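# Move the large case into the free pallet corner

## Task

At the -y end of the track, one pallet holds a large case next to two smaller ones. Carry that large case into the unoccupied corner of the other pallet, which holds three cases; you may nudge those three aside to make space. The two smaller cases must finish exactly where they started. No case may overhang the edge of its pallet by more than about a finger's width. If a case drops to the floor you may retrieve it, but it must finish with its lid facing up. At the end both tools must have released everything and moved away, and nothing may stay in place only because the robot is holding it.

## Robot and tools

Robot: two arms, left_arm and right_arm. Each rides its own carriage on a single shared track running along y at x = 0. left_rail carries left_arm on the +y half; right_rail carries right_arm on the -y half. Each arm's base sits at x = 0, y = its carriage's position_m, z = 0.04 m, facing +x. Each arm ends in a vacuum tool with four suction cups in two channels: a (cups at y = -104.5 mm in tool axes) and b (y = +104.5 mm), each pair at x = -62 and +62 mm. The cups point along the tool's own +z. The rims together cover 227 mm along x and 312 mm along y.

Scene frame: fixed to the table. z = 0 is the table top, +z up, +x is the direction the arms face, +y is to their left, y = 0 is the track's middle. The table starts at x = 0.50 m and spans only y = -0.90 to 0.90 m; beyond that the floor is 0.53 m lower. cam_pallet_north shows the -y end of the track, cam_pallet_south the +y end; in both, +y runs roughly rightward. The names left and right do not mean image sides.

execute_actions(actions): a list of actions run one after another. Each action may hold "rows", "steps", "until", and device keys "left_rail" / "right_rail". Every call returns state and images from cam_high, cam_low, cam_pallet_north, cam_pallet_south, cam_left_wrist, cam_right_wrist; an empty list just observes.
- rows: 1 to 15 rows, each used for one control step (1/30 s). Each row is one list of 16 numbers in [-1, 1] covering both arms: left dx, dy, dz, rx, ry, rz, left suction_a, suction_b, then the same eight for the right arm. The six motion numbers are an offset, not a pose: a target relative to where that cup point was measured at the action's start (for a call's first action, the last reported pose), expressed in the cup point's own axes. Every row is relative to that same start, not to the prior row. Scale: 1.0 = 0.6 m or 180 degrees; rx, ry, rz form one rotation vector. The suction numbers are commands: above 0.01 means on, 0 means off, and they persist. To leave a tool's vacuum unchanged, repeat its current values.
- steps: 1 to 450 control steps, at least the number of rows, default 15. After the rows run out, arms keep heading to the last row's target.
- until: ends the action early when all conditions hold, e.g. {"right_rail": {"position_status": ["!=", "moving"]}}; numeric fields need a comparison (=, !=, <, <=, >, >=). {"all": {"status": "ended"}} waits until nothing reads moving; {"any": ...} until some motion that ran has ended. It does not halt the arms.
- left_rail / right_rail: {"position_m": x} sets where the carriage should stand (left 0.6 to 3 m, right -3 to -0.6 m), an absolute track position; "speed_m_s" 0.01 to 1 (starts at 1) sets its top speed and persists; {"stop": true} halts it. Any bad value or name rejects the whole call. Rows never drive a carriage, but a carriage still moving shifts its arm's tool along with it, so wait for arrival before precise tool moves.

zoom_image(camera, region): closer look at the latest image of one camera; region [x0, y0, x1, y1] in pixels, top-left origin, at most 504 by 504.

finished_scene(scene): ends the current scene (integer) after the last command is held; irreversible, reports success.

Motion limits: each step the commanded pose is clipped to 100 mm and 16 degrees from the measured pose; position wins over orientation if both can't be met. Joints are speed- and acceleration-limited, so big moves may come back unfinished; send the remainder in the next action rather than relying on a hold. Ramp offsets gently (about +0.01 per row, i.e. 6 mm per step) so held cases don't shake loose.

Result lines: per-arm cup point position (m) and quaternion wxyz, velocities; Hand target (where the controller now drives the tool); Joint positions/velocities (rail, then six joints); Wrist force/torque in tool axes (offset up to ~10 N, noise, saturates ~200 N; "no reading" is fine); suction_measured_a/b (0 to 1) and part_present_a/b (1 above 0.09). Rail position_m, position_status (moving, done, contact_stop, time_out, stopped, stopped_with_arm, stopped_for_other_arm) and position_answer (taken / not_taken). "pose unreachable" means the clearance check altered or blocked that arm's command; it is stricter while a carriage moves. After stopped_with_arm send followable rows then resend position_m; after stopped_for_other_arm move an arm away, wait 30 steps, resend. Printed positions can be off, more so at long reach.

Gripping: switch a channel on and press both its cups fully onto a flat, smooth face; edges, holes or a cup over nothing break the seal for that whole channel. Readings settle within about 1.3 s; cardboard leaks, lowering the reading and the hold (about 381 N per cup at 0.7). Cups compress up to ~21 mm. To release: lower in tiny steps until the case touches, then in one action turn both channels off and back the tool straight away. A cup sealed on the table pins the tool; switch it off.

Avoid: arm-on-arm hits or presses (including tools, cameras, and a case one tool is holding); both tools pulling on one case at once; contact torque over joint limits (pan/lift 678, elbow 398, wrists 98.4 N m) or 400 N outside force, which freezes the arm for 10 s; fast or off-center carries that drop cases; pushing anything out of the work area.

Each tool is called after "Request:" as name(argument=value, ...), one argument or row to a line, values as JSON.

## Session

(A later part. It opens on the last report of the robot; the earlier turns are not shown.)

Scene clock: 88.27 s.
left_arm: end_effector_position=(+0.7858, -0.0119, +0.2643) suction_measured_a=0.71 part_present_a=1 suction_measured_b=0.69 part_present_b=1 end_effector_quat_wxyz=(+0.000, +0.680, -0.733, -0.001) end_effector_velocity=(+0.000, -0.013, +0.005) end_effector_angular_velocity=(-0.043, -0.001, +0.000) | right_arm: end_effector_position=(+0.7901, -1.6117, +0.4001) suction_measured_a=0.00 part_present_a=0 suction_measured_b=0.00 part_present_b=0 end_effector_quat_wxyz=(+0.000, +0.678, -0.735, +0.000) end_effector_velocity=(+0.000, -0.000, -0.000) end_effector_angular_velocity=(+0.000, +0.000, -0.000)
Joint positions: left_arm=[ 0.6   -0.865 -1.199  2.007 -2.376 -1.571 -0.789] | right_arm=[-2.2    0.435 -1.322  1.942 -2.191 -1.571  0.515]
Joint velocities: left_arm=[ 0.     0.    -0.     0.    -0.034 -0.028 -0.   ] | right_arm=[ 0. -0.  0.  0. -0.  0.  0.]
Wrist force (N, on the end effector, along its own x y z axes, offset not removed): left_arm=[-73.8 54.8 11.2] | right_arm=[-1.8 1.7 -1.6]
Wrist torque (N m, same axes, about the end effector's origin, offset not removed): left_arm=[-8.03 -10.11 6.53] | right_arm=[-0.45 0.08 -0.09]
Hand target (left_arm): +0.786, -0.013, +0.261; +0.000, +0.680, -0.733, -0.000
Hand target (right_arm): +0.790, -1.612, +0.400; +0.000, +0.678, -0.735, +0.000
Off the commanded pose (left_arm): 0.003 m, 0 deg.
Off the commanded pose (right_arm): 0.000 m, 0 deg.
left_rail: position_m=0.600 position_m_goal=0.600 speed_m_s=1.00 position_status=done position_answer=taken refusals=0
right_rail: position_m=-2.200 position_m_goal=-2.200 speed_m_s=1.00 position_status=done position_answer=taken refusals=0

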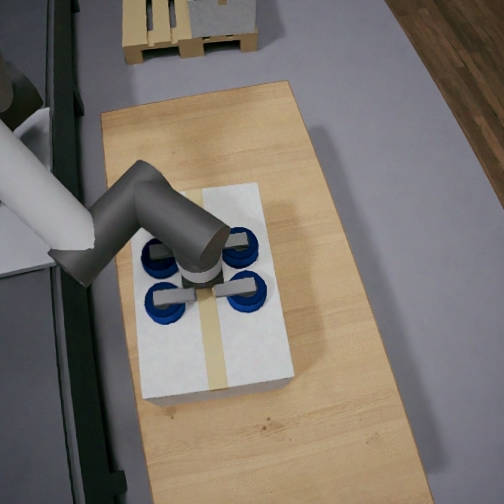

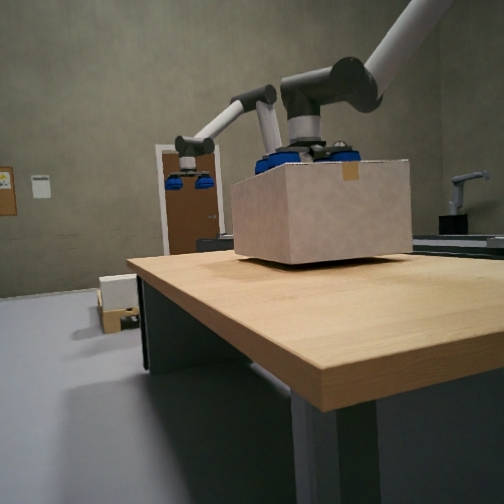

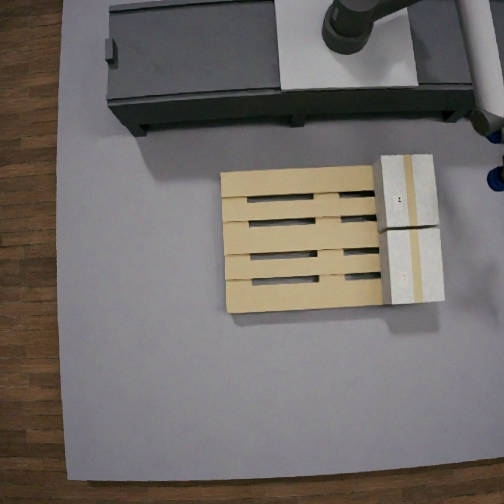

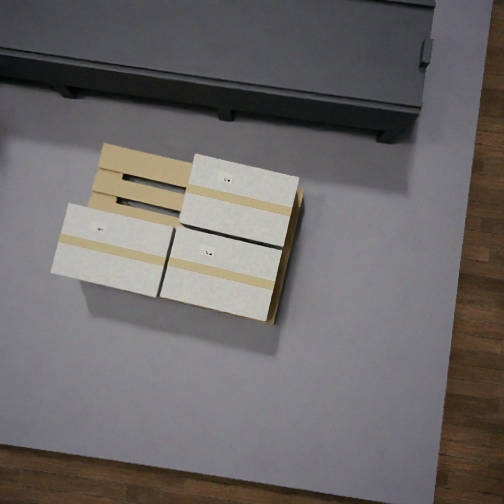

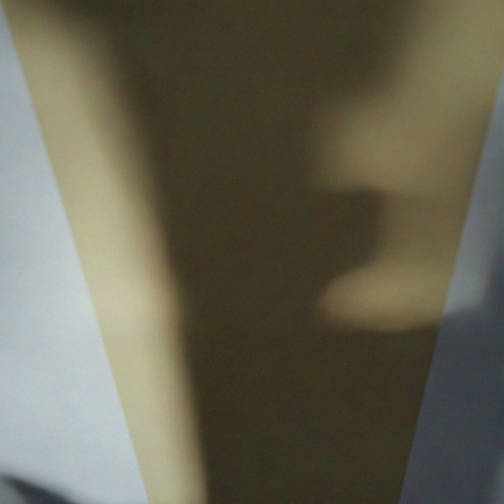

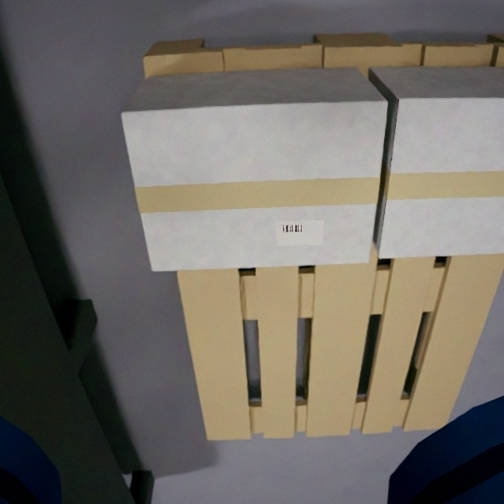

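Request:
execute_actions(
  actions=[],
)

Scene clock: 88.53 s.
left_arm: end_effector_position=(+0.7861, -0.0126, +0.2613) suction_measured_a=1.00 part_present_a=1 suction_measured_b=1.00 part_present_b=1 end_effector_quat_wxyz=(+0.000, +0.680, -0.733, -0.000) end_effector_velocity=(+0.002, -0.002, -0.001) end_effector_angular_velocity=(-0.005, -0.004, +0.000) | right_arm: end_effector_position=(+0.7901, -1.6117, +0.4001) suction_measured_a=0.00 part_present_a=0 suction_measured_b=0.00 part_present_b=0 end_effector_quat_wxyz=(+0.000, +0.678, -0.735, +0.000) end_effector_velocity=(-0.000, +0.000, +0.000) end_effector_angular_velocity=(+0.000, -0.000, -0.000)
Joint positions: left_arm=[ 0.6   -0.865 -1.196  2.008 -2.382 -1.571 -0.79 ] | right_arm=[-2.2    0.435 -1.322  1.942 -2.191 -1.571  0.515]
Joint velocities: left_arm=[ 0.    -0.     0.002  0.    -0.009 -0.    -0.   ] | right_arm=[ 0.  0. -0.  0. -0. -0.  0.]
Wrist force (N, on the end effector, along its own x y z axes, offset not removed): left_arm=[-13.1 -4.7 23.4] | right_arm=[-2.1 0.8 7.1]
Wrist torque (N m, same axes, about the end effector's origin, offset not removed): left_arm=[-1.04 -6.77 -0.13] | right_arm=[-0.45 0.47 0.19]
Hand target (left_arm): +0.786, -0.013, +0.261; +0.000, +0.680, -0.733, -0.000
Hand target (right_arm): +0.790, -1.612, +0.400; +0.000, +0.678, -0.735, +0.000
Off the commanded pose (left_arm): 0.000 m, 0 deg.
Off the commanded pose (right_arm): 0.000 m, 0 deg.
left_rail: position_m=0.600 position_m_goal=0.600 speed_m_s=1.00 position_status=done position_answer=taken refusals=0
right_rail: position_m=-2.200 position_m_goal=-2.200 speed_m_s=1.00 position_status=done position_answer=taken refusals=0

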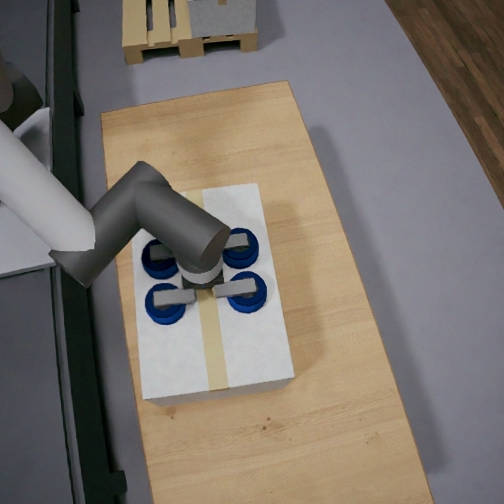

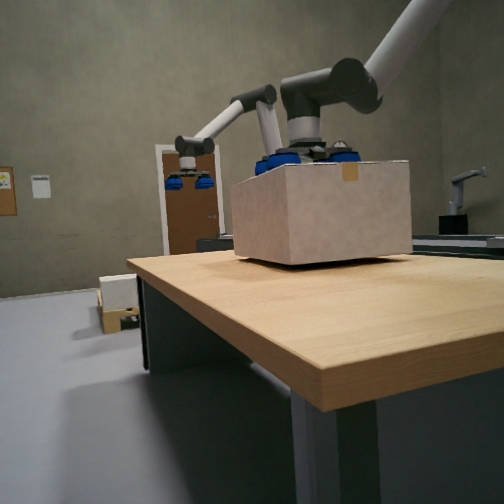

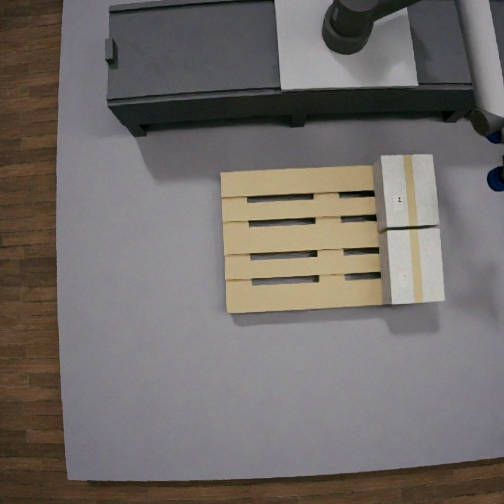

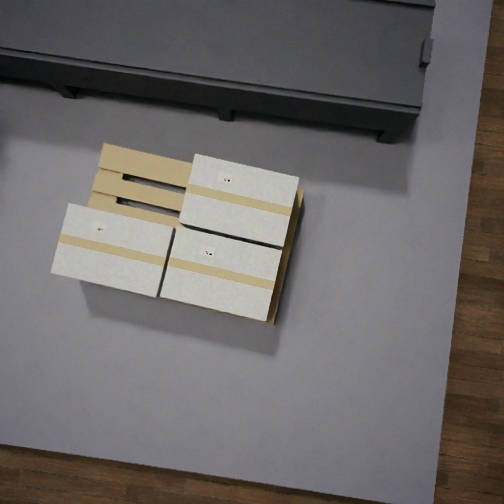

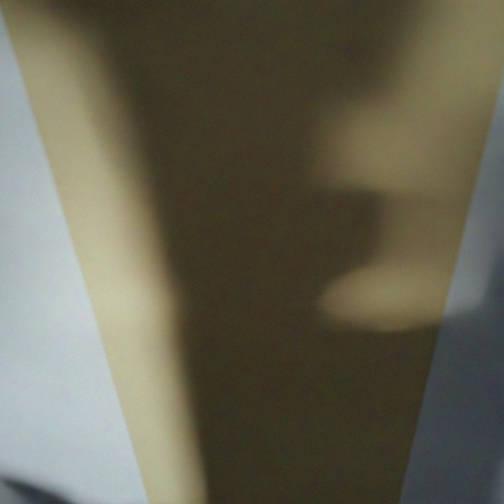

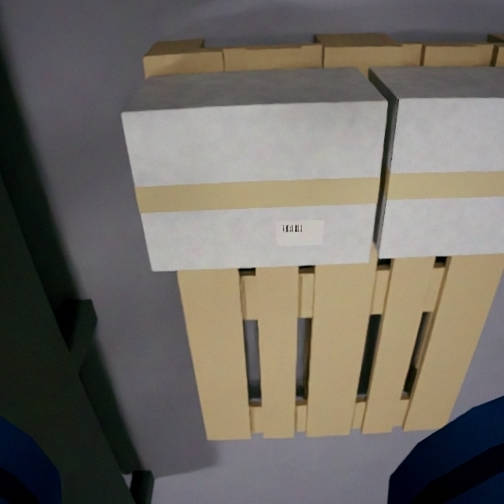

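Request:
execute_actions(
  actions=[
    {"rows": [[-0.0008,-0.01,-0.0812,0,0,0.002,1,1, 0,0,0,0,0,0,0,0]], "steps": 1},
  ],
)

Scene clock: 89.03 s.
left_arm: end_effector_position=(+0.7861, -0.0127, +0.2611) suction_measured_a=1.00 part_present_a=1 suction_measured_b=1.00 part_present_b=1 end_effector_quat_wxyz=(+0.000, +0.680, -0.733, -0.000) end_effector_velocity=(-0.000, +0.000, +0.002) end_effector_angular_velocity=(-0.000, -0.000, -0.002) | right_arm: end_effector_position=(+0.7901, -1.6117, +0.4001) suction_measured_a=0.00 part_present_a=0 suction_measured_b=0.00 part_present_b=0 end_effector_quat_wxyz=(+0.000, +0.678, -0.735, +0.000) end_effector_velocity=(+0.000, -0.000, -0.000) end_effector_angular_velocity=(-0.000, +0.000, +0.000)
Joint positions: left_arm=[ 0.6   -0.865 -1.196  2.008 -2.383 -1.571 -0.789] | right_arm=[-2.2    0.435 -1.322  1.942 -2.191 -1.571  0.515]
Joint velocities: left_arm=[ 0.     0.    -0.002 -0.001  0.003 -0.     0.002] | right_arm=[ 0. -0.  0. -0.  0. -0. -0.]
Wrist force (N, on the end effector, along its own x y z axes, offset not removed): left_arm=[-3.3 -0.2 17.9] | right_arm=[-3.5 -2.4 -5.2]
Wrist torque (N m, same axes, about the end effector's origin, offset not removed): left_arm=[-1.38 -6.38 0.27] | right_arm=[-0.89 0.52 -0.04]
Hand target (left_arm): +0.792, -0.012, +0.309; +0.000, +0.678, -0.735, +0.001
Hand target (right_arm): +0.790, -1.612, +0.400; +0.000, +0.678, -0.735, +0.000
Off the commanded pose (left_arm): 0.049 m, 0 deg.
Off the commanded pose (right_arm): 0.000 m, 0 deg.
left_rail: position_m=0.600 position_m_goal=0.600 speed_m_s=1.00 position_status=done position_answer=taken refusals=0
right_rail: position_m=-2.200 position_m_goal=-2.200 speed_m_s=1.00 position_status=done position_answer=taken refusals=0

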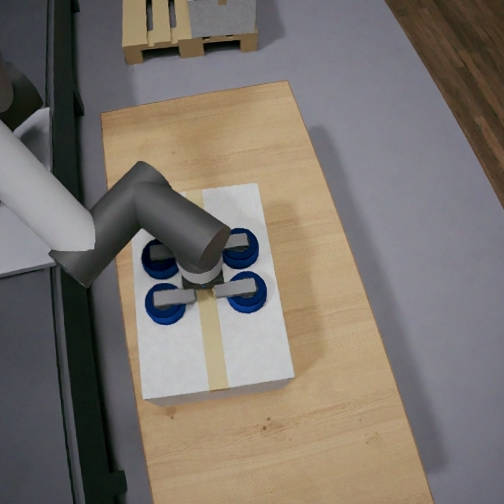

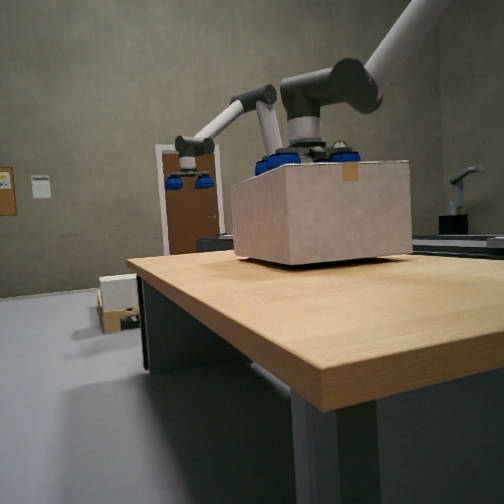

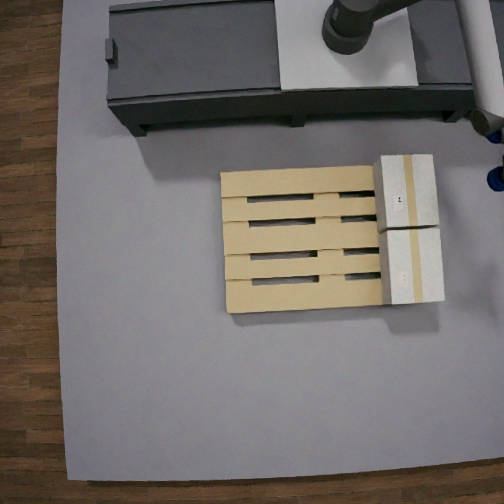

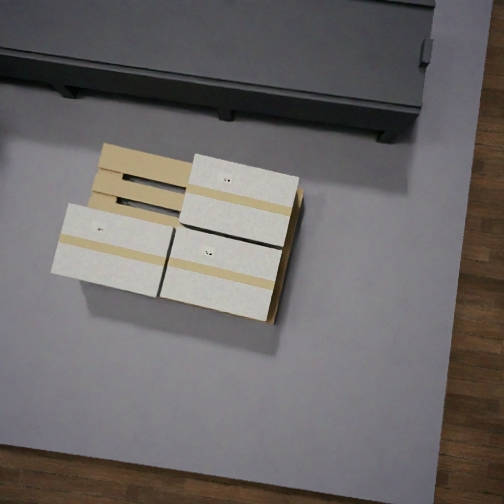

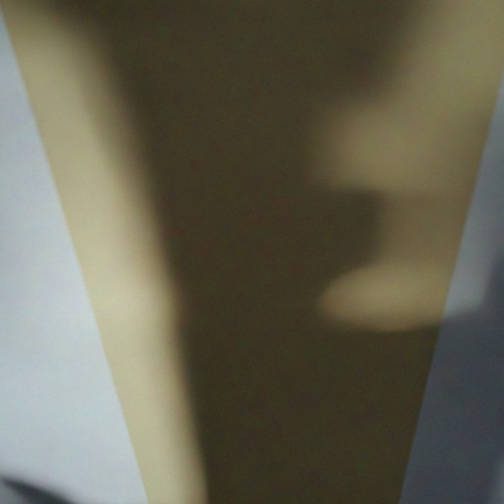

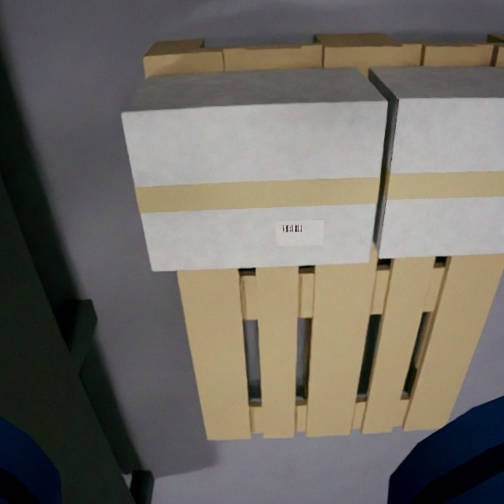

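Request:
execute_actions(
  actions=[],
)

Scene clock: 89.37 s.
left_arm: end_effector_position=(+0.7913, -0.0121, +0.3076) suction_measured_a=1.00 part_present_a=1 suction_measured_b=1.00 part_present_b=1 end_effector_quat_wxyz=(+0.000, +0.678, -0.735, +0.001) end_effector_velocity=(+0.000, +0.002, +0.018) end_effector_angular_velocity=(+0.003, +0.003, -0.003) | right_arm: end_effector_position=(+0.7901, -1.6117, +0.4001) suction_measured_a=0.00 part_present_a=0 suction_measured_b=0.00 part_present_b=0 end_effector_quat_wxyz=(+0.000, +0.678, -0.735, +0.000) end_effector_velocity=(-0.000, -0.000, +0.000) end_effector_angular_velocity=(+0.000, -0.000, +0.000)
Joint positions: left_arm=[ 0.6   -0.861 -1.234  1.98  -2.318 -1.571 -0.779] | right_arm=[-2.2    0.435 -1.322  1.942 -2.191 -1.571  0.515]
Joint velocities: left_arm=[ 0.     0.002 -0.016 -0.01   0.03   0.     0.004] | right_arm=[ 0.  0. -0.  0.  0. -0. -0.]
Wrist force (N, on the end effector, along its own x y z axes, offset not removed): left_arm=[-9.6 -0.2 20.1] | right_arm=[3.1 6.8 1.0]
Wrist torque (N m, same axes, about the end effector's origin, offset not removed): left_arm=[-2.26 -6.42 0.39] | right_arm=[0.74 -0.28 0.00]
Hand target (left_arm): +0.792, -0.012, +0.309; +0.000, +0.678, -0.735, +0.001
Hand target (right_arm): +0.790, -1.612, +0.400; +0.000, +0.678, -0.735, +0.000
Off the commanded pose (left_arm): 0.003 m, 0 deg.
Off the commanded pose (right_arm): 0.000 m, 0 deg.
left_rail: position_m=0.600 position_m_goal=0.600 speed_m_s=1.00 position_status=done position_answer=taken refusals=0
right_rail: position_m=-2.200 position_m_goal=-2.200 speed_m_s=1.00 position_status=done position_answer=taken refusals=0

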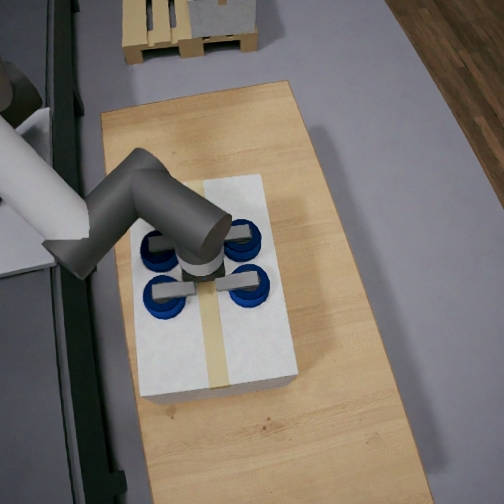

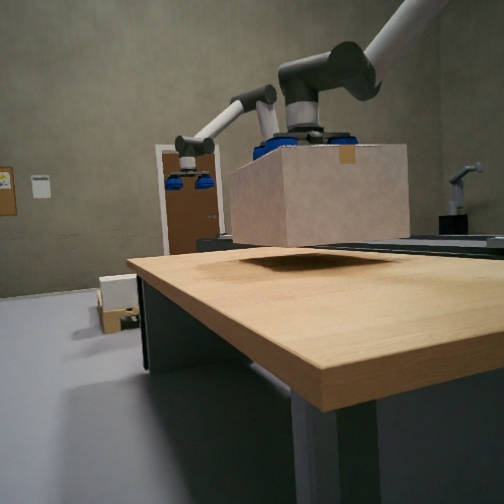

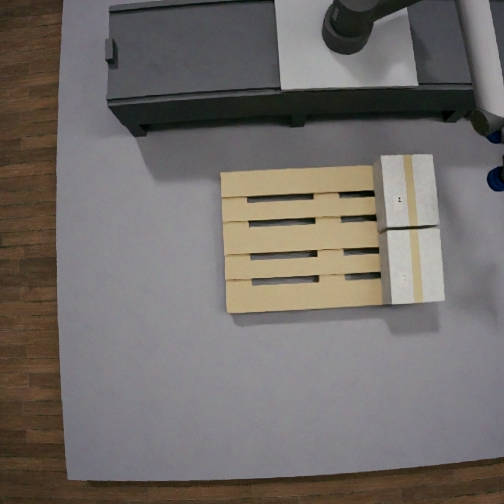

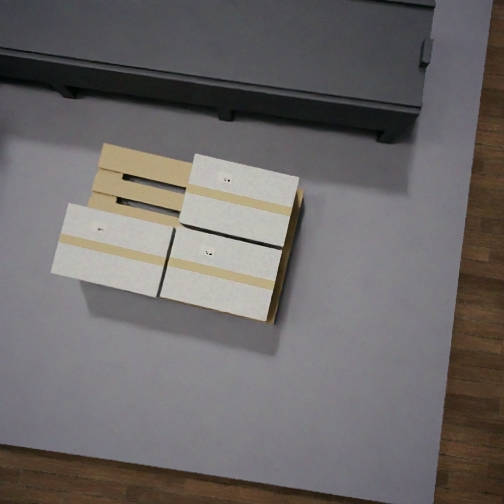

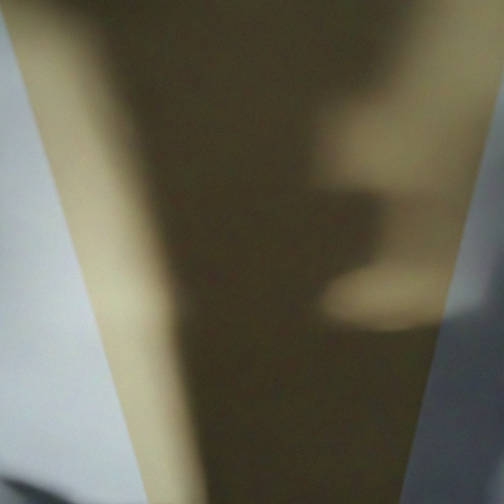

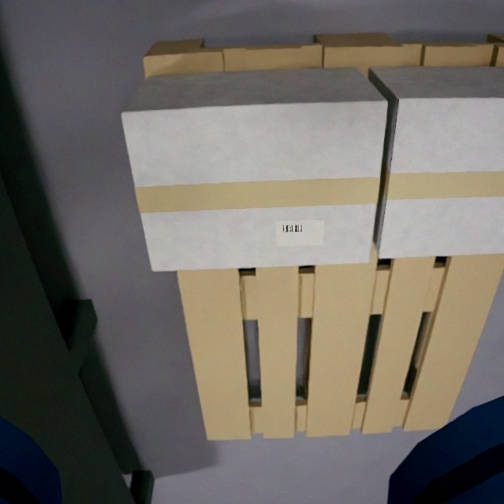

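Request:
execute_actions(
  actions=[
    {"left_rail": {"position_m": 2.6535}, "steps": 1},
  ],
)

Scene clock: 89.60 s.
left_arm: end_effector_position=(+0.7915, -0.0120, +0.3092) suction_measured_a=1.00 part_present_a=1 suction_measured_b=1.00 part_present_b=1 end_effector_quat_wxyz=(+0.000, +0.678, -0.735, +0.001) end_effector_velocity=(+0.000, +0.000, +0.002) end_effector_angular_velocity=(+0.001, +0.000, +0.000) | right_arm: end_effector_position=(+0.7901, -1.6117, +0.4001) suction_measured_a=0.00 part_present_a=0 suction_measured_b=0.00 part_present_b=0 end_effector_quat_wxyz=(+0.000, +0.678, -0.735, +0.000) end_effector_velocity=(-0.000, +0.000, +0.000) end_effector_angular_velocity=(+0.000, -0.000, +0.000)
Joint positions: left_arm=[ 0.6   -0.86  -1.235  1.979 -2.316 -1.571 -0.779] | right_arm=[-2.2    0.435 -1.322  1.942 -2.191 -1.571  0.515]
Joint velocities: left_arm=[ 0.     0.    -0.001 -0.002  0.003  0.     0.   ] | right_arm=[ 0.  0. -0. -0.  0. -0. -0.]
Wrist force (N, on the end effector, along its own x y z axes, offset not removed): left_arm=[-5.5 -1.8 18.8] | right_arm=[-0.9 8.7 0.1]
Wrist torque (N m, same axes, about the end effector's origin, offset not removed): left_arm=[-1.24 -6.19 0.08] | right_arm=[0.78 0.27 -0.05]
Hand target (left_arm): +0.792, -0.010, +0.310; +0.000, +0.678, -0.735, -0.000
Hand target (right_arm): +0.790, -1.612, +0.400; +0.000, +0.678, -0.735, +0.000
Off the commanded pose (left_arm): 0.001 m, 0 deg.
Off the commanded pose (right_arm): 0.000 m, 0 deg.
left_rail: position_m=0.600 position_m_goal=2.654 speed_m_s=1.00 position_status=moving position_answer=taken refusals=0
right_rail: position_m=-2.200 position_m_goal=-2.200 speed_m_s=1.00 position_status=done position_answer=taken refusals=0

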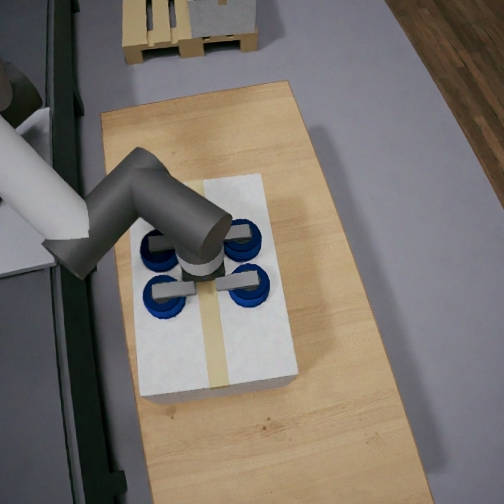

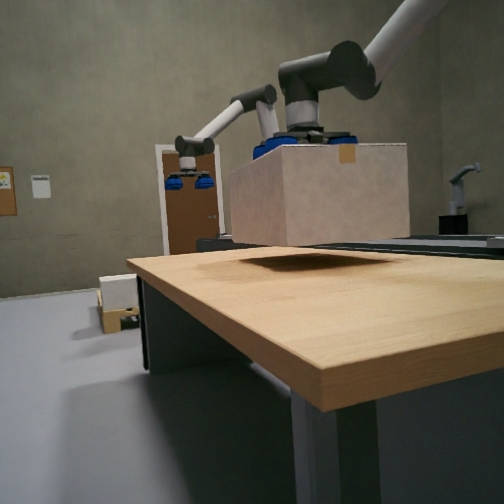

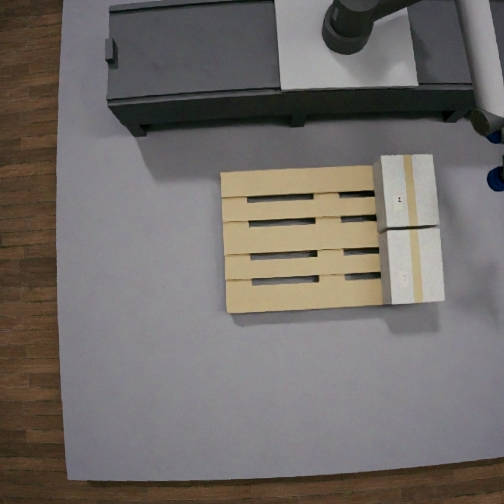

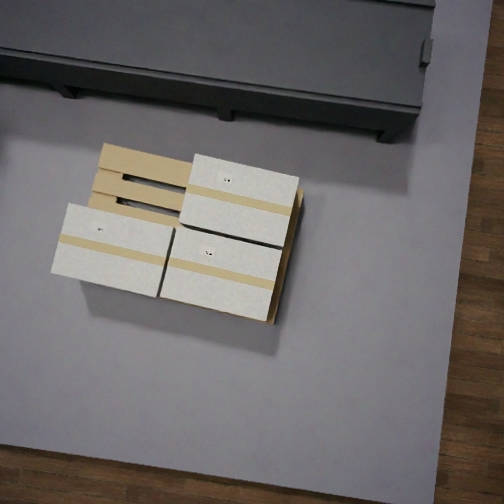

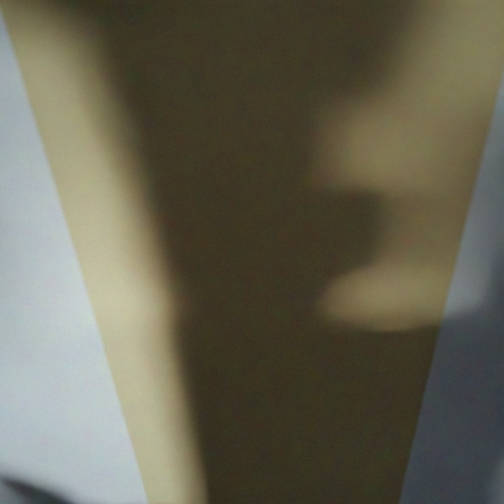

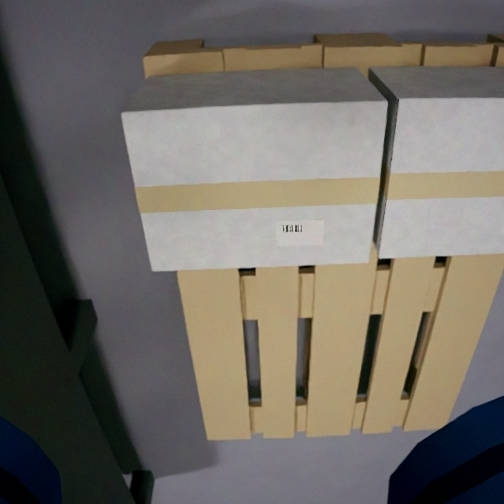

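Request:
zoom_image(
  camera="cam_pallet_south",
  region=[40, 130, 240, 310],
)

Region (40, 130, 240, 310) of cam_pallet_south's 504x504 image, scaled by 2.520, with more detail than that image has; it fills the top 454 rows of this view, and the rest is white.

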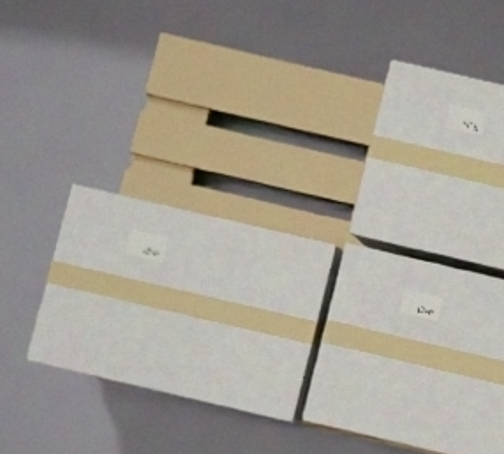

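Request:
zoom_image(
  camera="cam_pallet_south",
  region=[60, 130, 140, 230],
)

Request:
zoom_image(
  camera="cam_pallet_south",
  region=[150, 140, 230, 240],
)

Region (60, 130, 140, 230) of cam_pallet_south's 504x504 image, scaled by 5.040, with more detail than that image has; it fills the left 403 columns of this view, and the rest is white.

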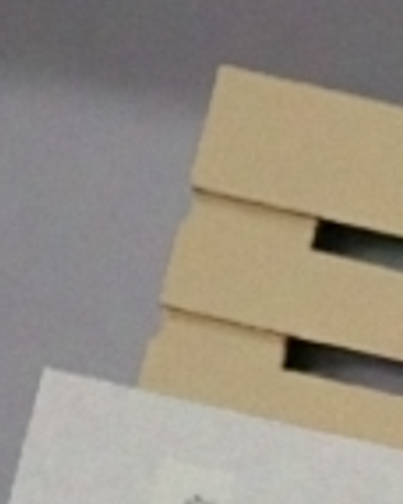

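Region (150, 140, 230, 240) of cam_pallet_south's 504x504 image, scaled by 5.040, with more detail than that image has; it fills the left 403 columns of this view, and the rest is white.

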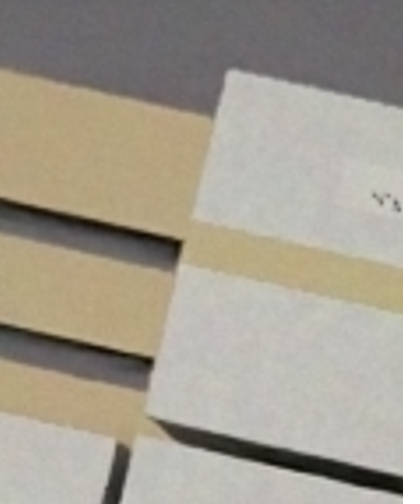

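Request:
zoom_image(
  camera="cam_pallet_south",
  region=[240, 160, 330, 340],
)

Region (240, 160, 330, 340) of cam_pallet_south's 504x504 image, scaled by 2.800, with more detail than that image has.

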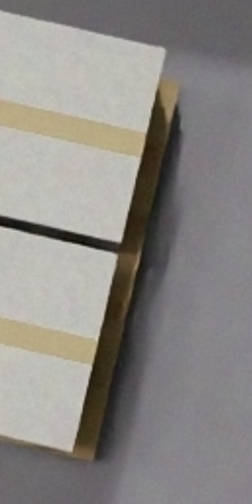

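Request:
execute_actions(
  actions=[],
)

Scene clock: 93.33 s.
left_arm: end_effector_position=(+0.7920, +2.0411, +0.3100) suction_measured_a=1.00 part_present_a=1 suction_measured_b=1.00 part_present_b=1 end_effector_quat_wxyz=(+0.000, +0.678, -0.735, -0.000) end_effector_velocity=(-0.000, -0.000, -0.000) end_effector_angular_velocity=(+0.000, -0.000, -0.000) | right_arm: end_effector_position=(+0.7901, -1.6117, +0.4001) suction_measured_a=0.00 part_present_a=0 suction_measured_b=0.00 part_present_b=0 end_effector_quat_wxyz=(+0.000, +0.678, -0.735, +0.000) end_effector_velocity=(-0.000, +0.000, +0.000) end_effector_angular_velocity=(+0.000, -0.000, +0.000)
Joint positions: left_arm=[ 2.654 -0.86  -1.235  1.976 -2.311 -1.571 -0.779] | right_arm=[-2.2    0.435 -1.322  1.942 -2.191 -1.571  0.515]
Joint velocities: left_arm=[ 0. -0. -0.  0.  0.  0. -0.] | right_arm=[ 0.  0. -0.  0. -0.  0.  0.]
Wrist force (N, on the end effector, along its own x y z axes, offset not removed): left_arm=[-6.0 -4.3 21.1] | right_arm=[-3.3 0.3 -3.1]
Wrist torque (N m, same axes, about the end effector's origin, offset not removed): left_arm=[-1.70 -6.13 0.04] | right_arm=[-0.54 0.49 0.03]
Hand target (left_arm): +0.792, +2.041, +0.310; +0.000, +0.678, -0.735, -0.000
Hand target (right_arm): +0.790, -1.612, +0.400; +0.000, +0.678, -0.735, +0.000
Off the commanded pose (left_arm): 0.000 m, 0 deg.
Off the commanded pose (right_arm): 0.000 m, 0 deg.
left_rail: position_m=2.654 position_m_goal=2.654 speed_m_s=1.00 position_status=done position_answer=taken refusals=0
right_rail: position_m=-2.200 position_m_goal=-2.200 speed_m_s=1.00 position_status=done position_answer=taken refusals=0

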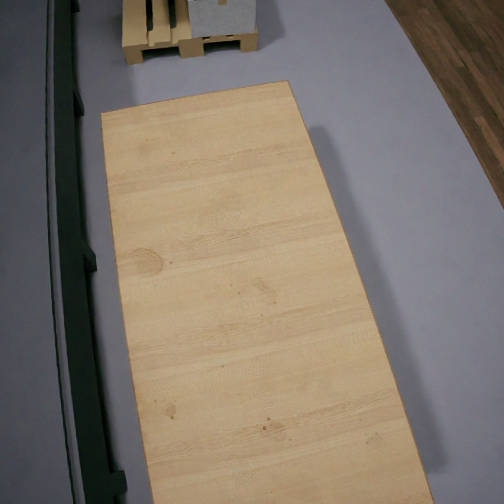

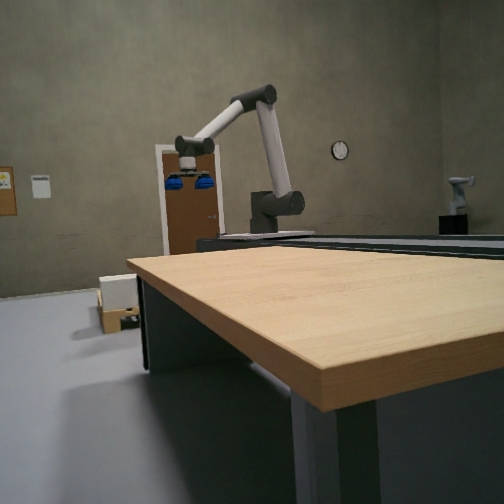

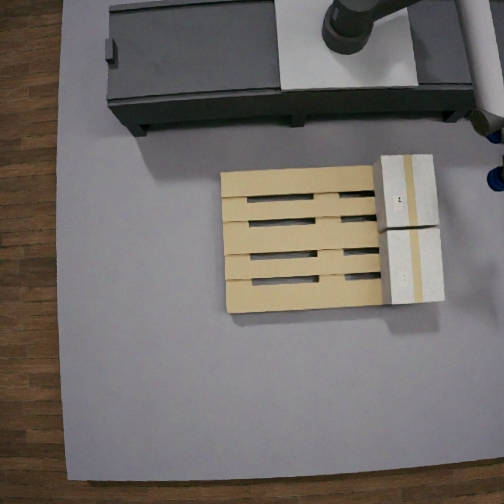

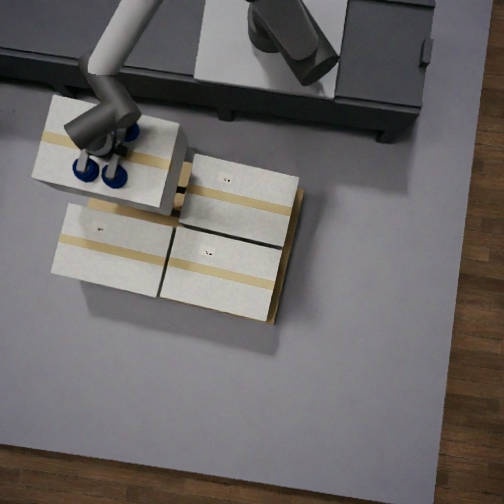

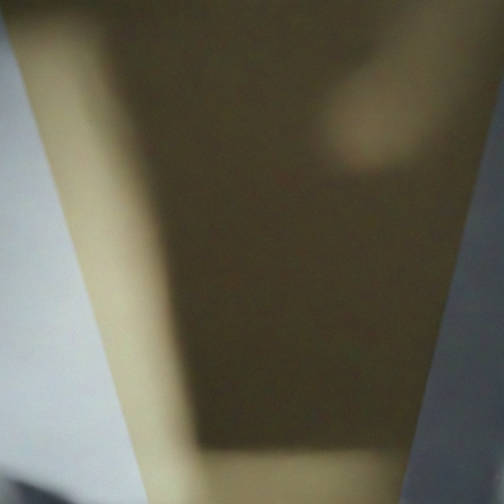

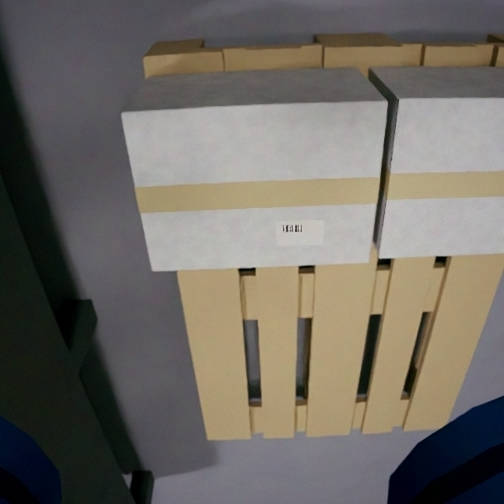

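Request:
execute_actions(
  actions=[
    {"rows": [[0,0,0.1417,0,0,0,1,1, 0,0,0,0,0,0,0,0]], "steps": 1},
  ],
)

Request:
zoom_image(
  camera="cam_pallet_south",
  region=[20, 80, 220, 260],
)

Scene clock: 93.57 s.
left_arm: end_effector_position=(+0.7920, +2.0411, +0.3100) suction_measured_a=1.00 part_present_a=1 suction_measured_b=1.00 part_present_b=1 end_effector_quat_wxyz=(+0.000, +0.678, -0.735, -0.000) end_effector_velocity=(-0.003, +0.003, -0.011) end_effector_angular_velocity=(+0.008, +0.007, -0.000) | right_arm: end_effector_position=(+0.7901, -1.6117, +0.4001) suction_measured_a=0.00 part_present_a=0 suction_measured_b=0.00 part_present_b=0 end_effector_quat_wxyz=(+0.000, +0.678, -0.735, +0.000) end_effector_velocity=(+0.000, -0.000, -0.000) end_effector_angular_velocity=(-0.000, +0.000, +0.000)
Joint positions: left_arm=[ 2.654 -0.86  -1.235  1.976 -2.311 -1.571 -0.779] | right_arm=[-2.2    0.435 -1.322  1.942 -2.191 -1.571  0.515]
Joint velocities: left_arm=[ 0.    -0.     0.008  0.006 -0.003 -0.     0.   ] | right_arm=[ 0. -0.  0. -0.  0.  0. -0.]
Wrist force (N, on the end effector, along its own x y z axes, offset not removed): left_arm=[-4.9 -2.1 14.7] | right_arm=[-3.2 -2.8 -4.4]
Wrist torque (N m, same axes, about the end effector's origin, offset not removed): left_arm=[-1.39 -6.36 0.11] | right_arm=[-1.04 0.84 0.15]
Hand target (left_arm): +0.787, +2.046, +0.230; +0.000, +0.678, -0.735, -0.003
Hand target (right_arm): +0.790, -1.612, +0.400; +0.000, +0.678, -0.735, +0.000
Off the commanded pose (left_arm): 0.085 m, 0 deg.
Off the commanded pose (right_arm): 0.000 m, 0 deg.
left_rail: position_m=2.654 position_m_goal=2.654 speed_m_s=1.00 position_status=done position_answer=taken refusals=0
right_rail: position_m=-2.200 position_m_goal=-2.200 speed_m_s=1.00 position_status=done position_answer=taken refusals=0

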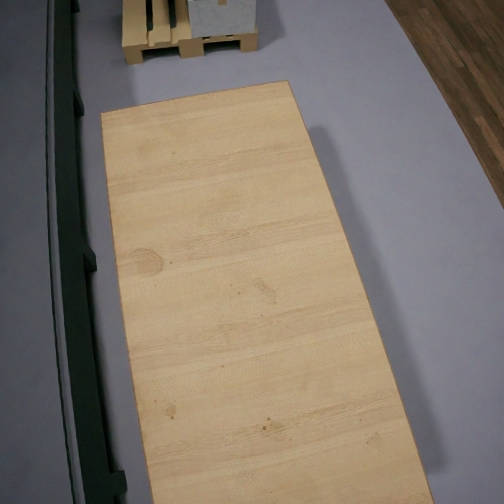

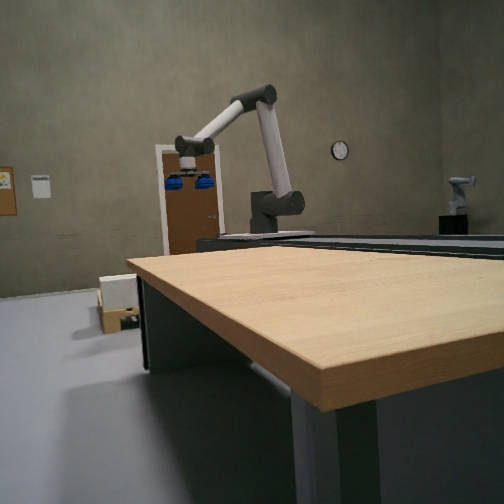

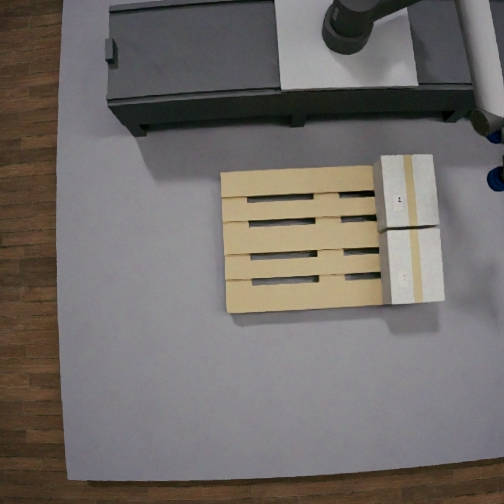

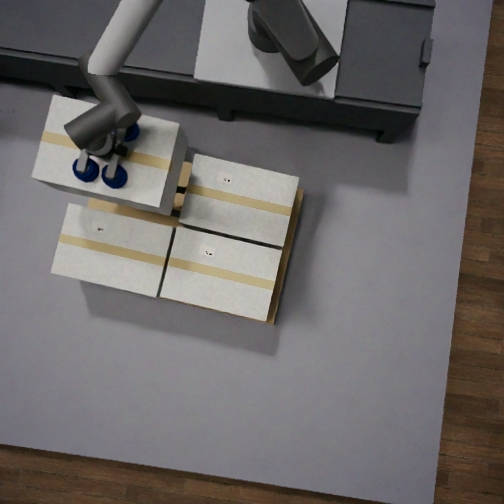

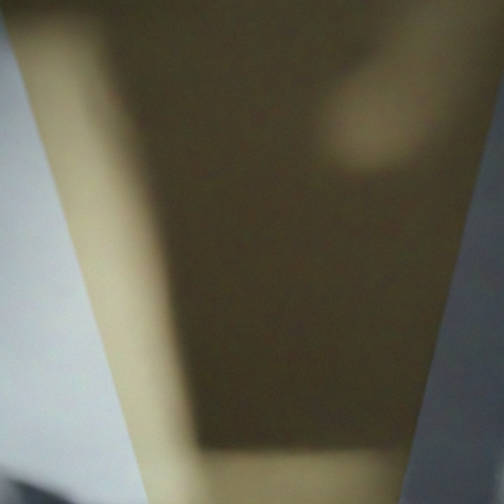

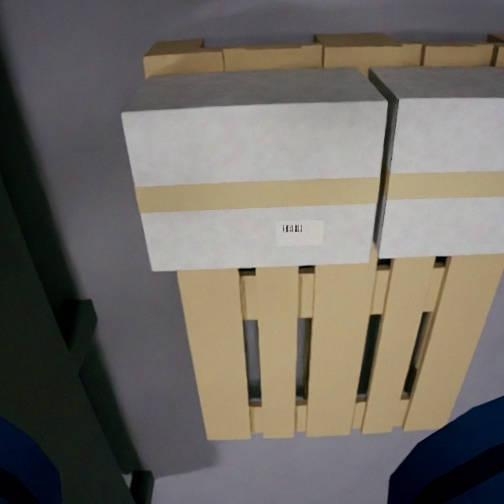

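Region (20, 80, 220, 260) of cam_pallet_south's 504x504 image, scaled by 2.520, with more detail than that image has; it fills the top 454 rows of this view, and the rest is white.

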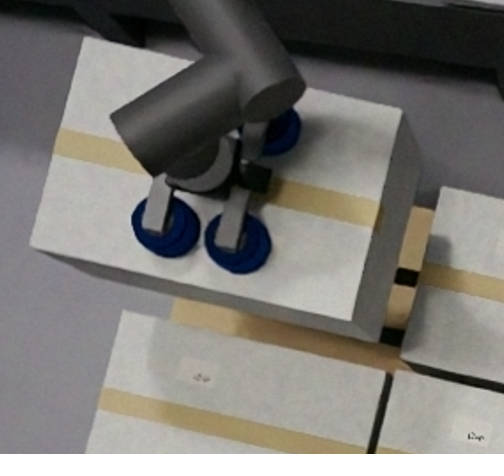

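Request:
execute_actions(
  actions=[],
)

Scene clock: 94.03 s.
left_arm: end_effector_position=(+0.7876, +2.0455, +0.2306) suction_measured_a=1.00 part_present_a=1 suction_measured_b=1.00 part_present_b=1 end_effector_quat_wxyz=(+0.000, +0.678, -0.735, -0.003) end_effector_velocity=(-0.001, +0.000, -0.006) end_effector_angular_velocity=(-0.002, -0.000, +0.000) | right_arm: end_effector_position=(+0.7901, -1.6117, +0.4001) suction_measured_a=0.00 part_present_a=0 suction_measured_b=0.00 part_present_b=0 end_effector_quat_wxyz=(+0.000, +0.678, -0.735, +0.000) end_effector_velocity=(-0.000, +0.000, +0.000) end_effector_angular_velocity=(+0.000, -0.000, +0.000)
Joint positions: left_arm=[ 2.654 -0.861 -1.168  2.022 -2.419 -1.571 -0.779] | right_arm=[-2.2    0.435 -1.322  1.942 -2.191 -1.571  0.515]
Joint velocities: left_arm=[ 0.    -0.     0.005  0.004 -0.012 -0.001 -0.   ] | right_arm=[ 0.  0. -0. -0.  0.  0. -0.]
Wrist force (N, on the end effector, along its own x y z axes, offset not removed): left_arm=[-6.9 -4.0 18.0] | right_arm=[-4.8 2.8 0.2]
Wrist torque (N m, same axes, about the end effector's origin, offset not removed): left_arm=[-1.51 -5.87 0.12] | right_arm=[0.03 0.73 -0.19]
Hand target (left_arm): +0.787, +2.046, +0.230; +0.000, +0.678, -0.735, -0.003
Hand target (right_arm): +0.790, -1.612, +0.400; +0.000, +0.678, -0.735, +0.000
Off the commanded pose (left_arm): 0.008 m, 0 deg.
Off the commanded pose (right_arm): 0.000 m, 0 deg.
left_rail: position_m=2.654 position_m_goal=2.654 speed_m_s=1.00 position_status=done position_answer=taken refusals=0
right_rail: position_m=-2.200 position_m_goal=-2.200 speed_m_s=1.00 position_status=done position_answer=taken refusals=0

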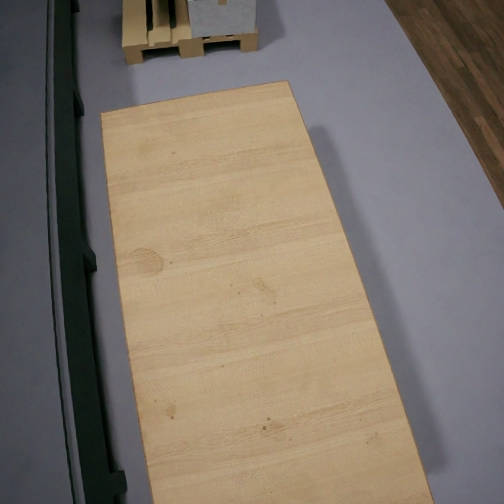

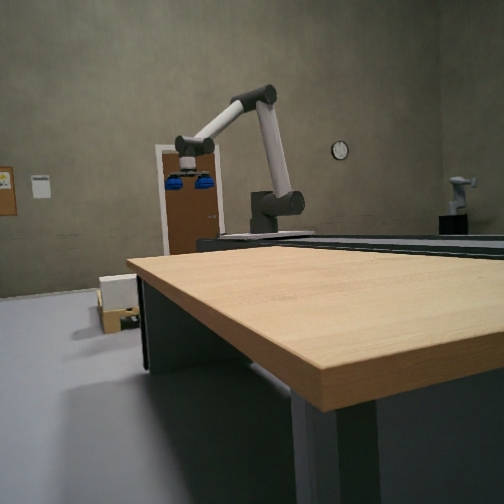

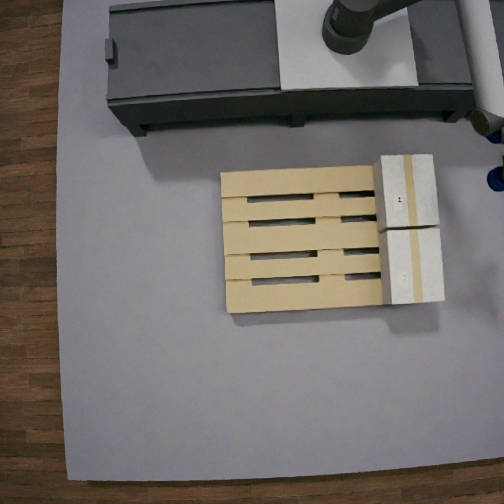

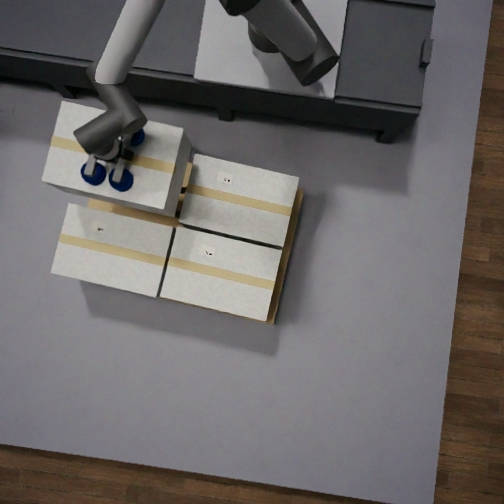

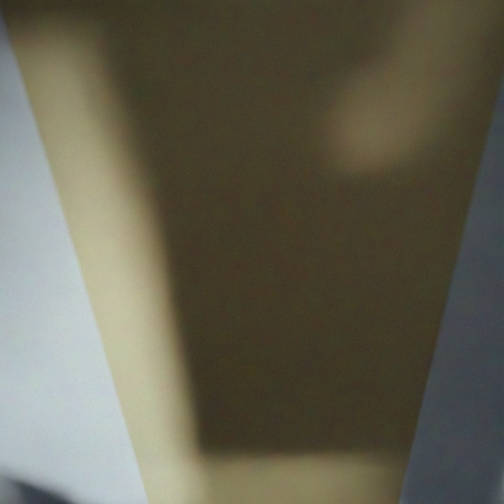

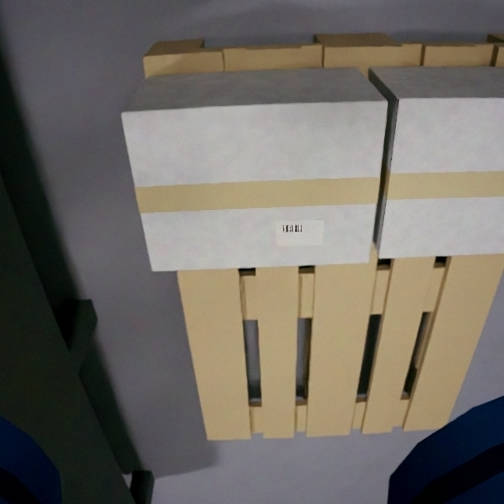

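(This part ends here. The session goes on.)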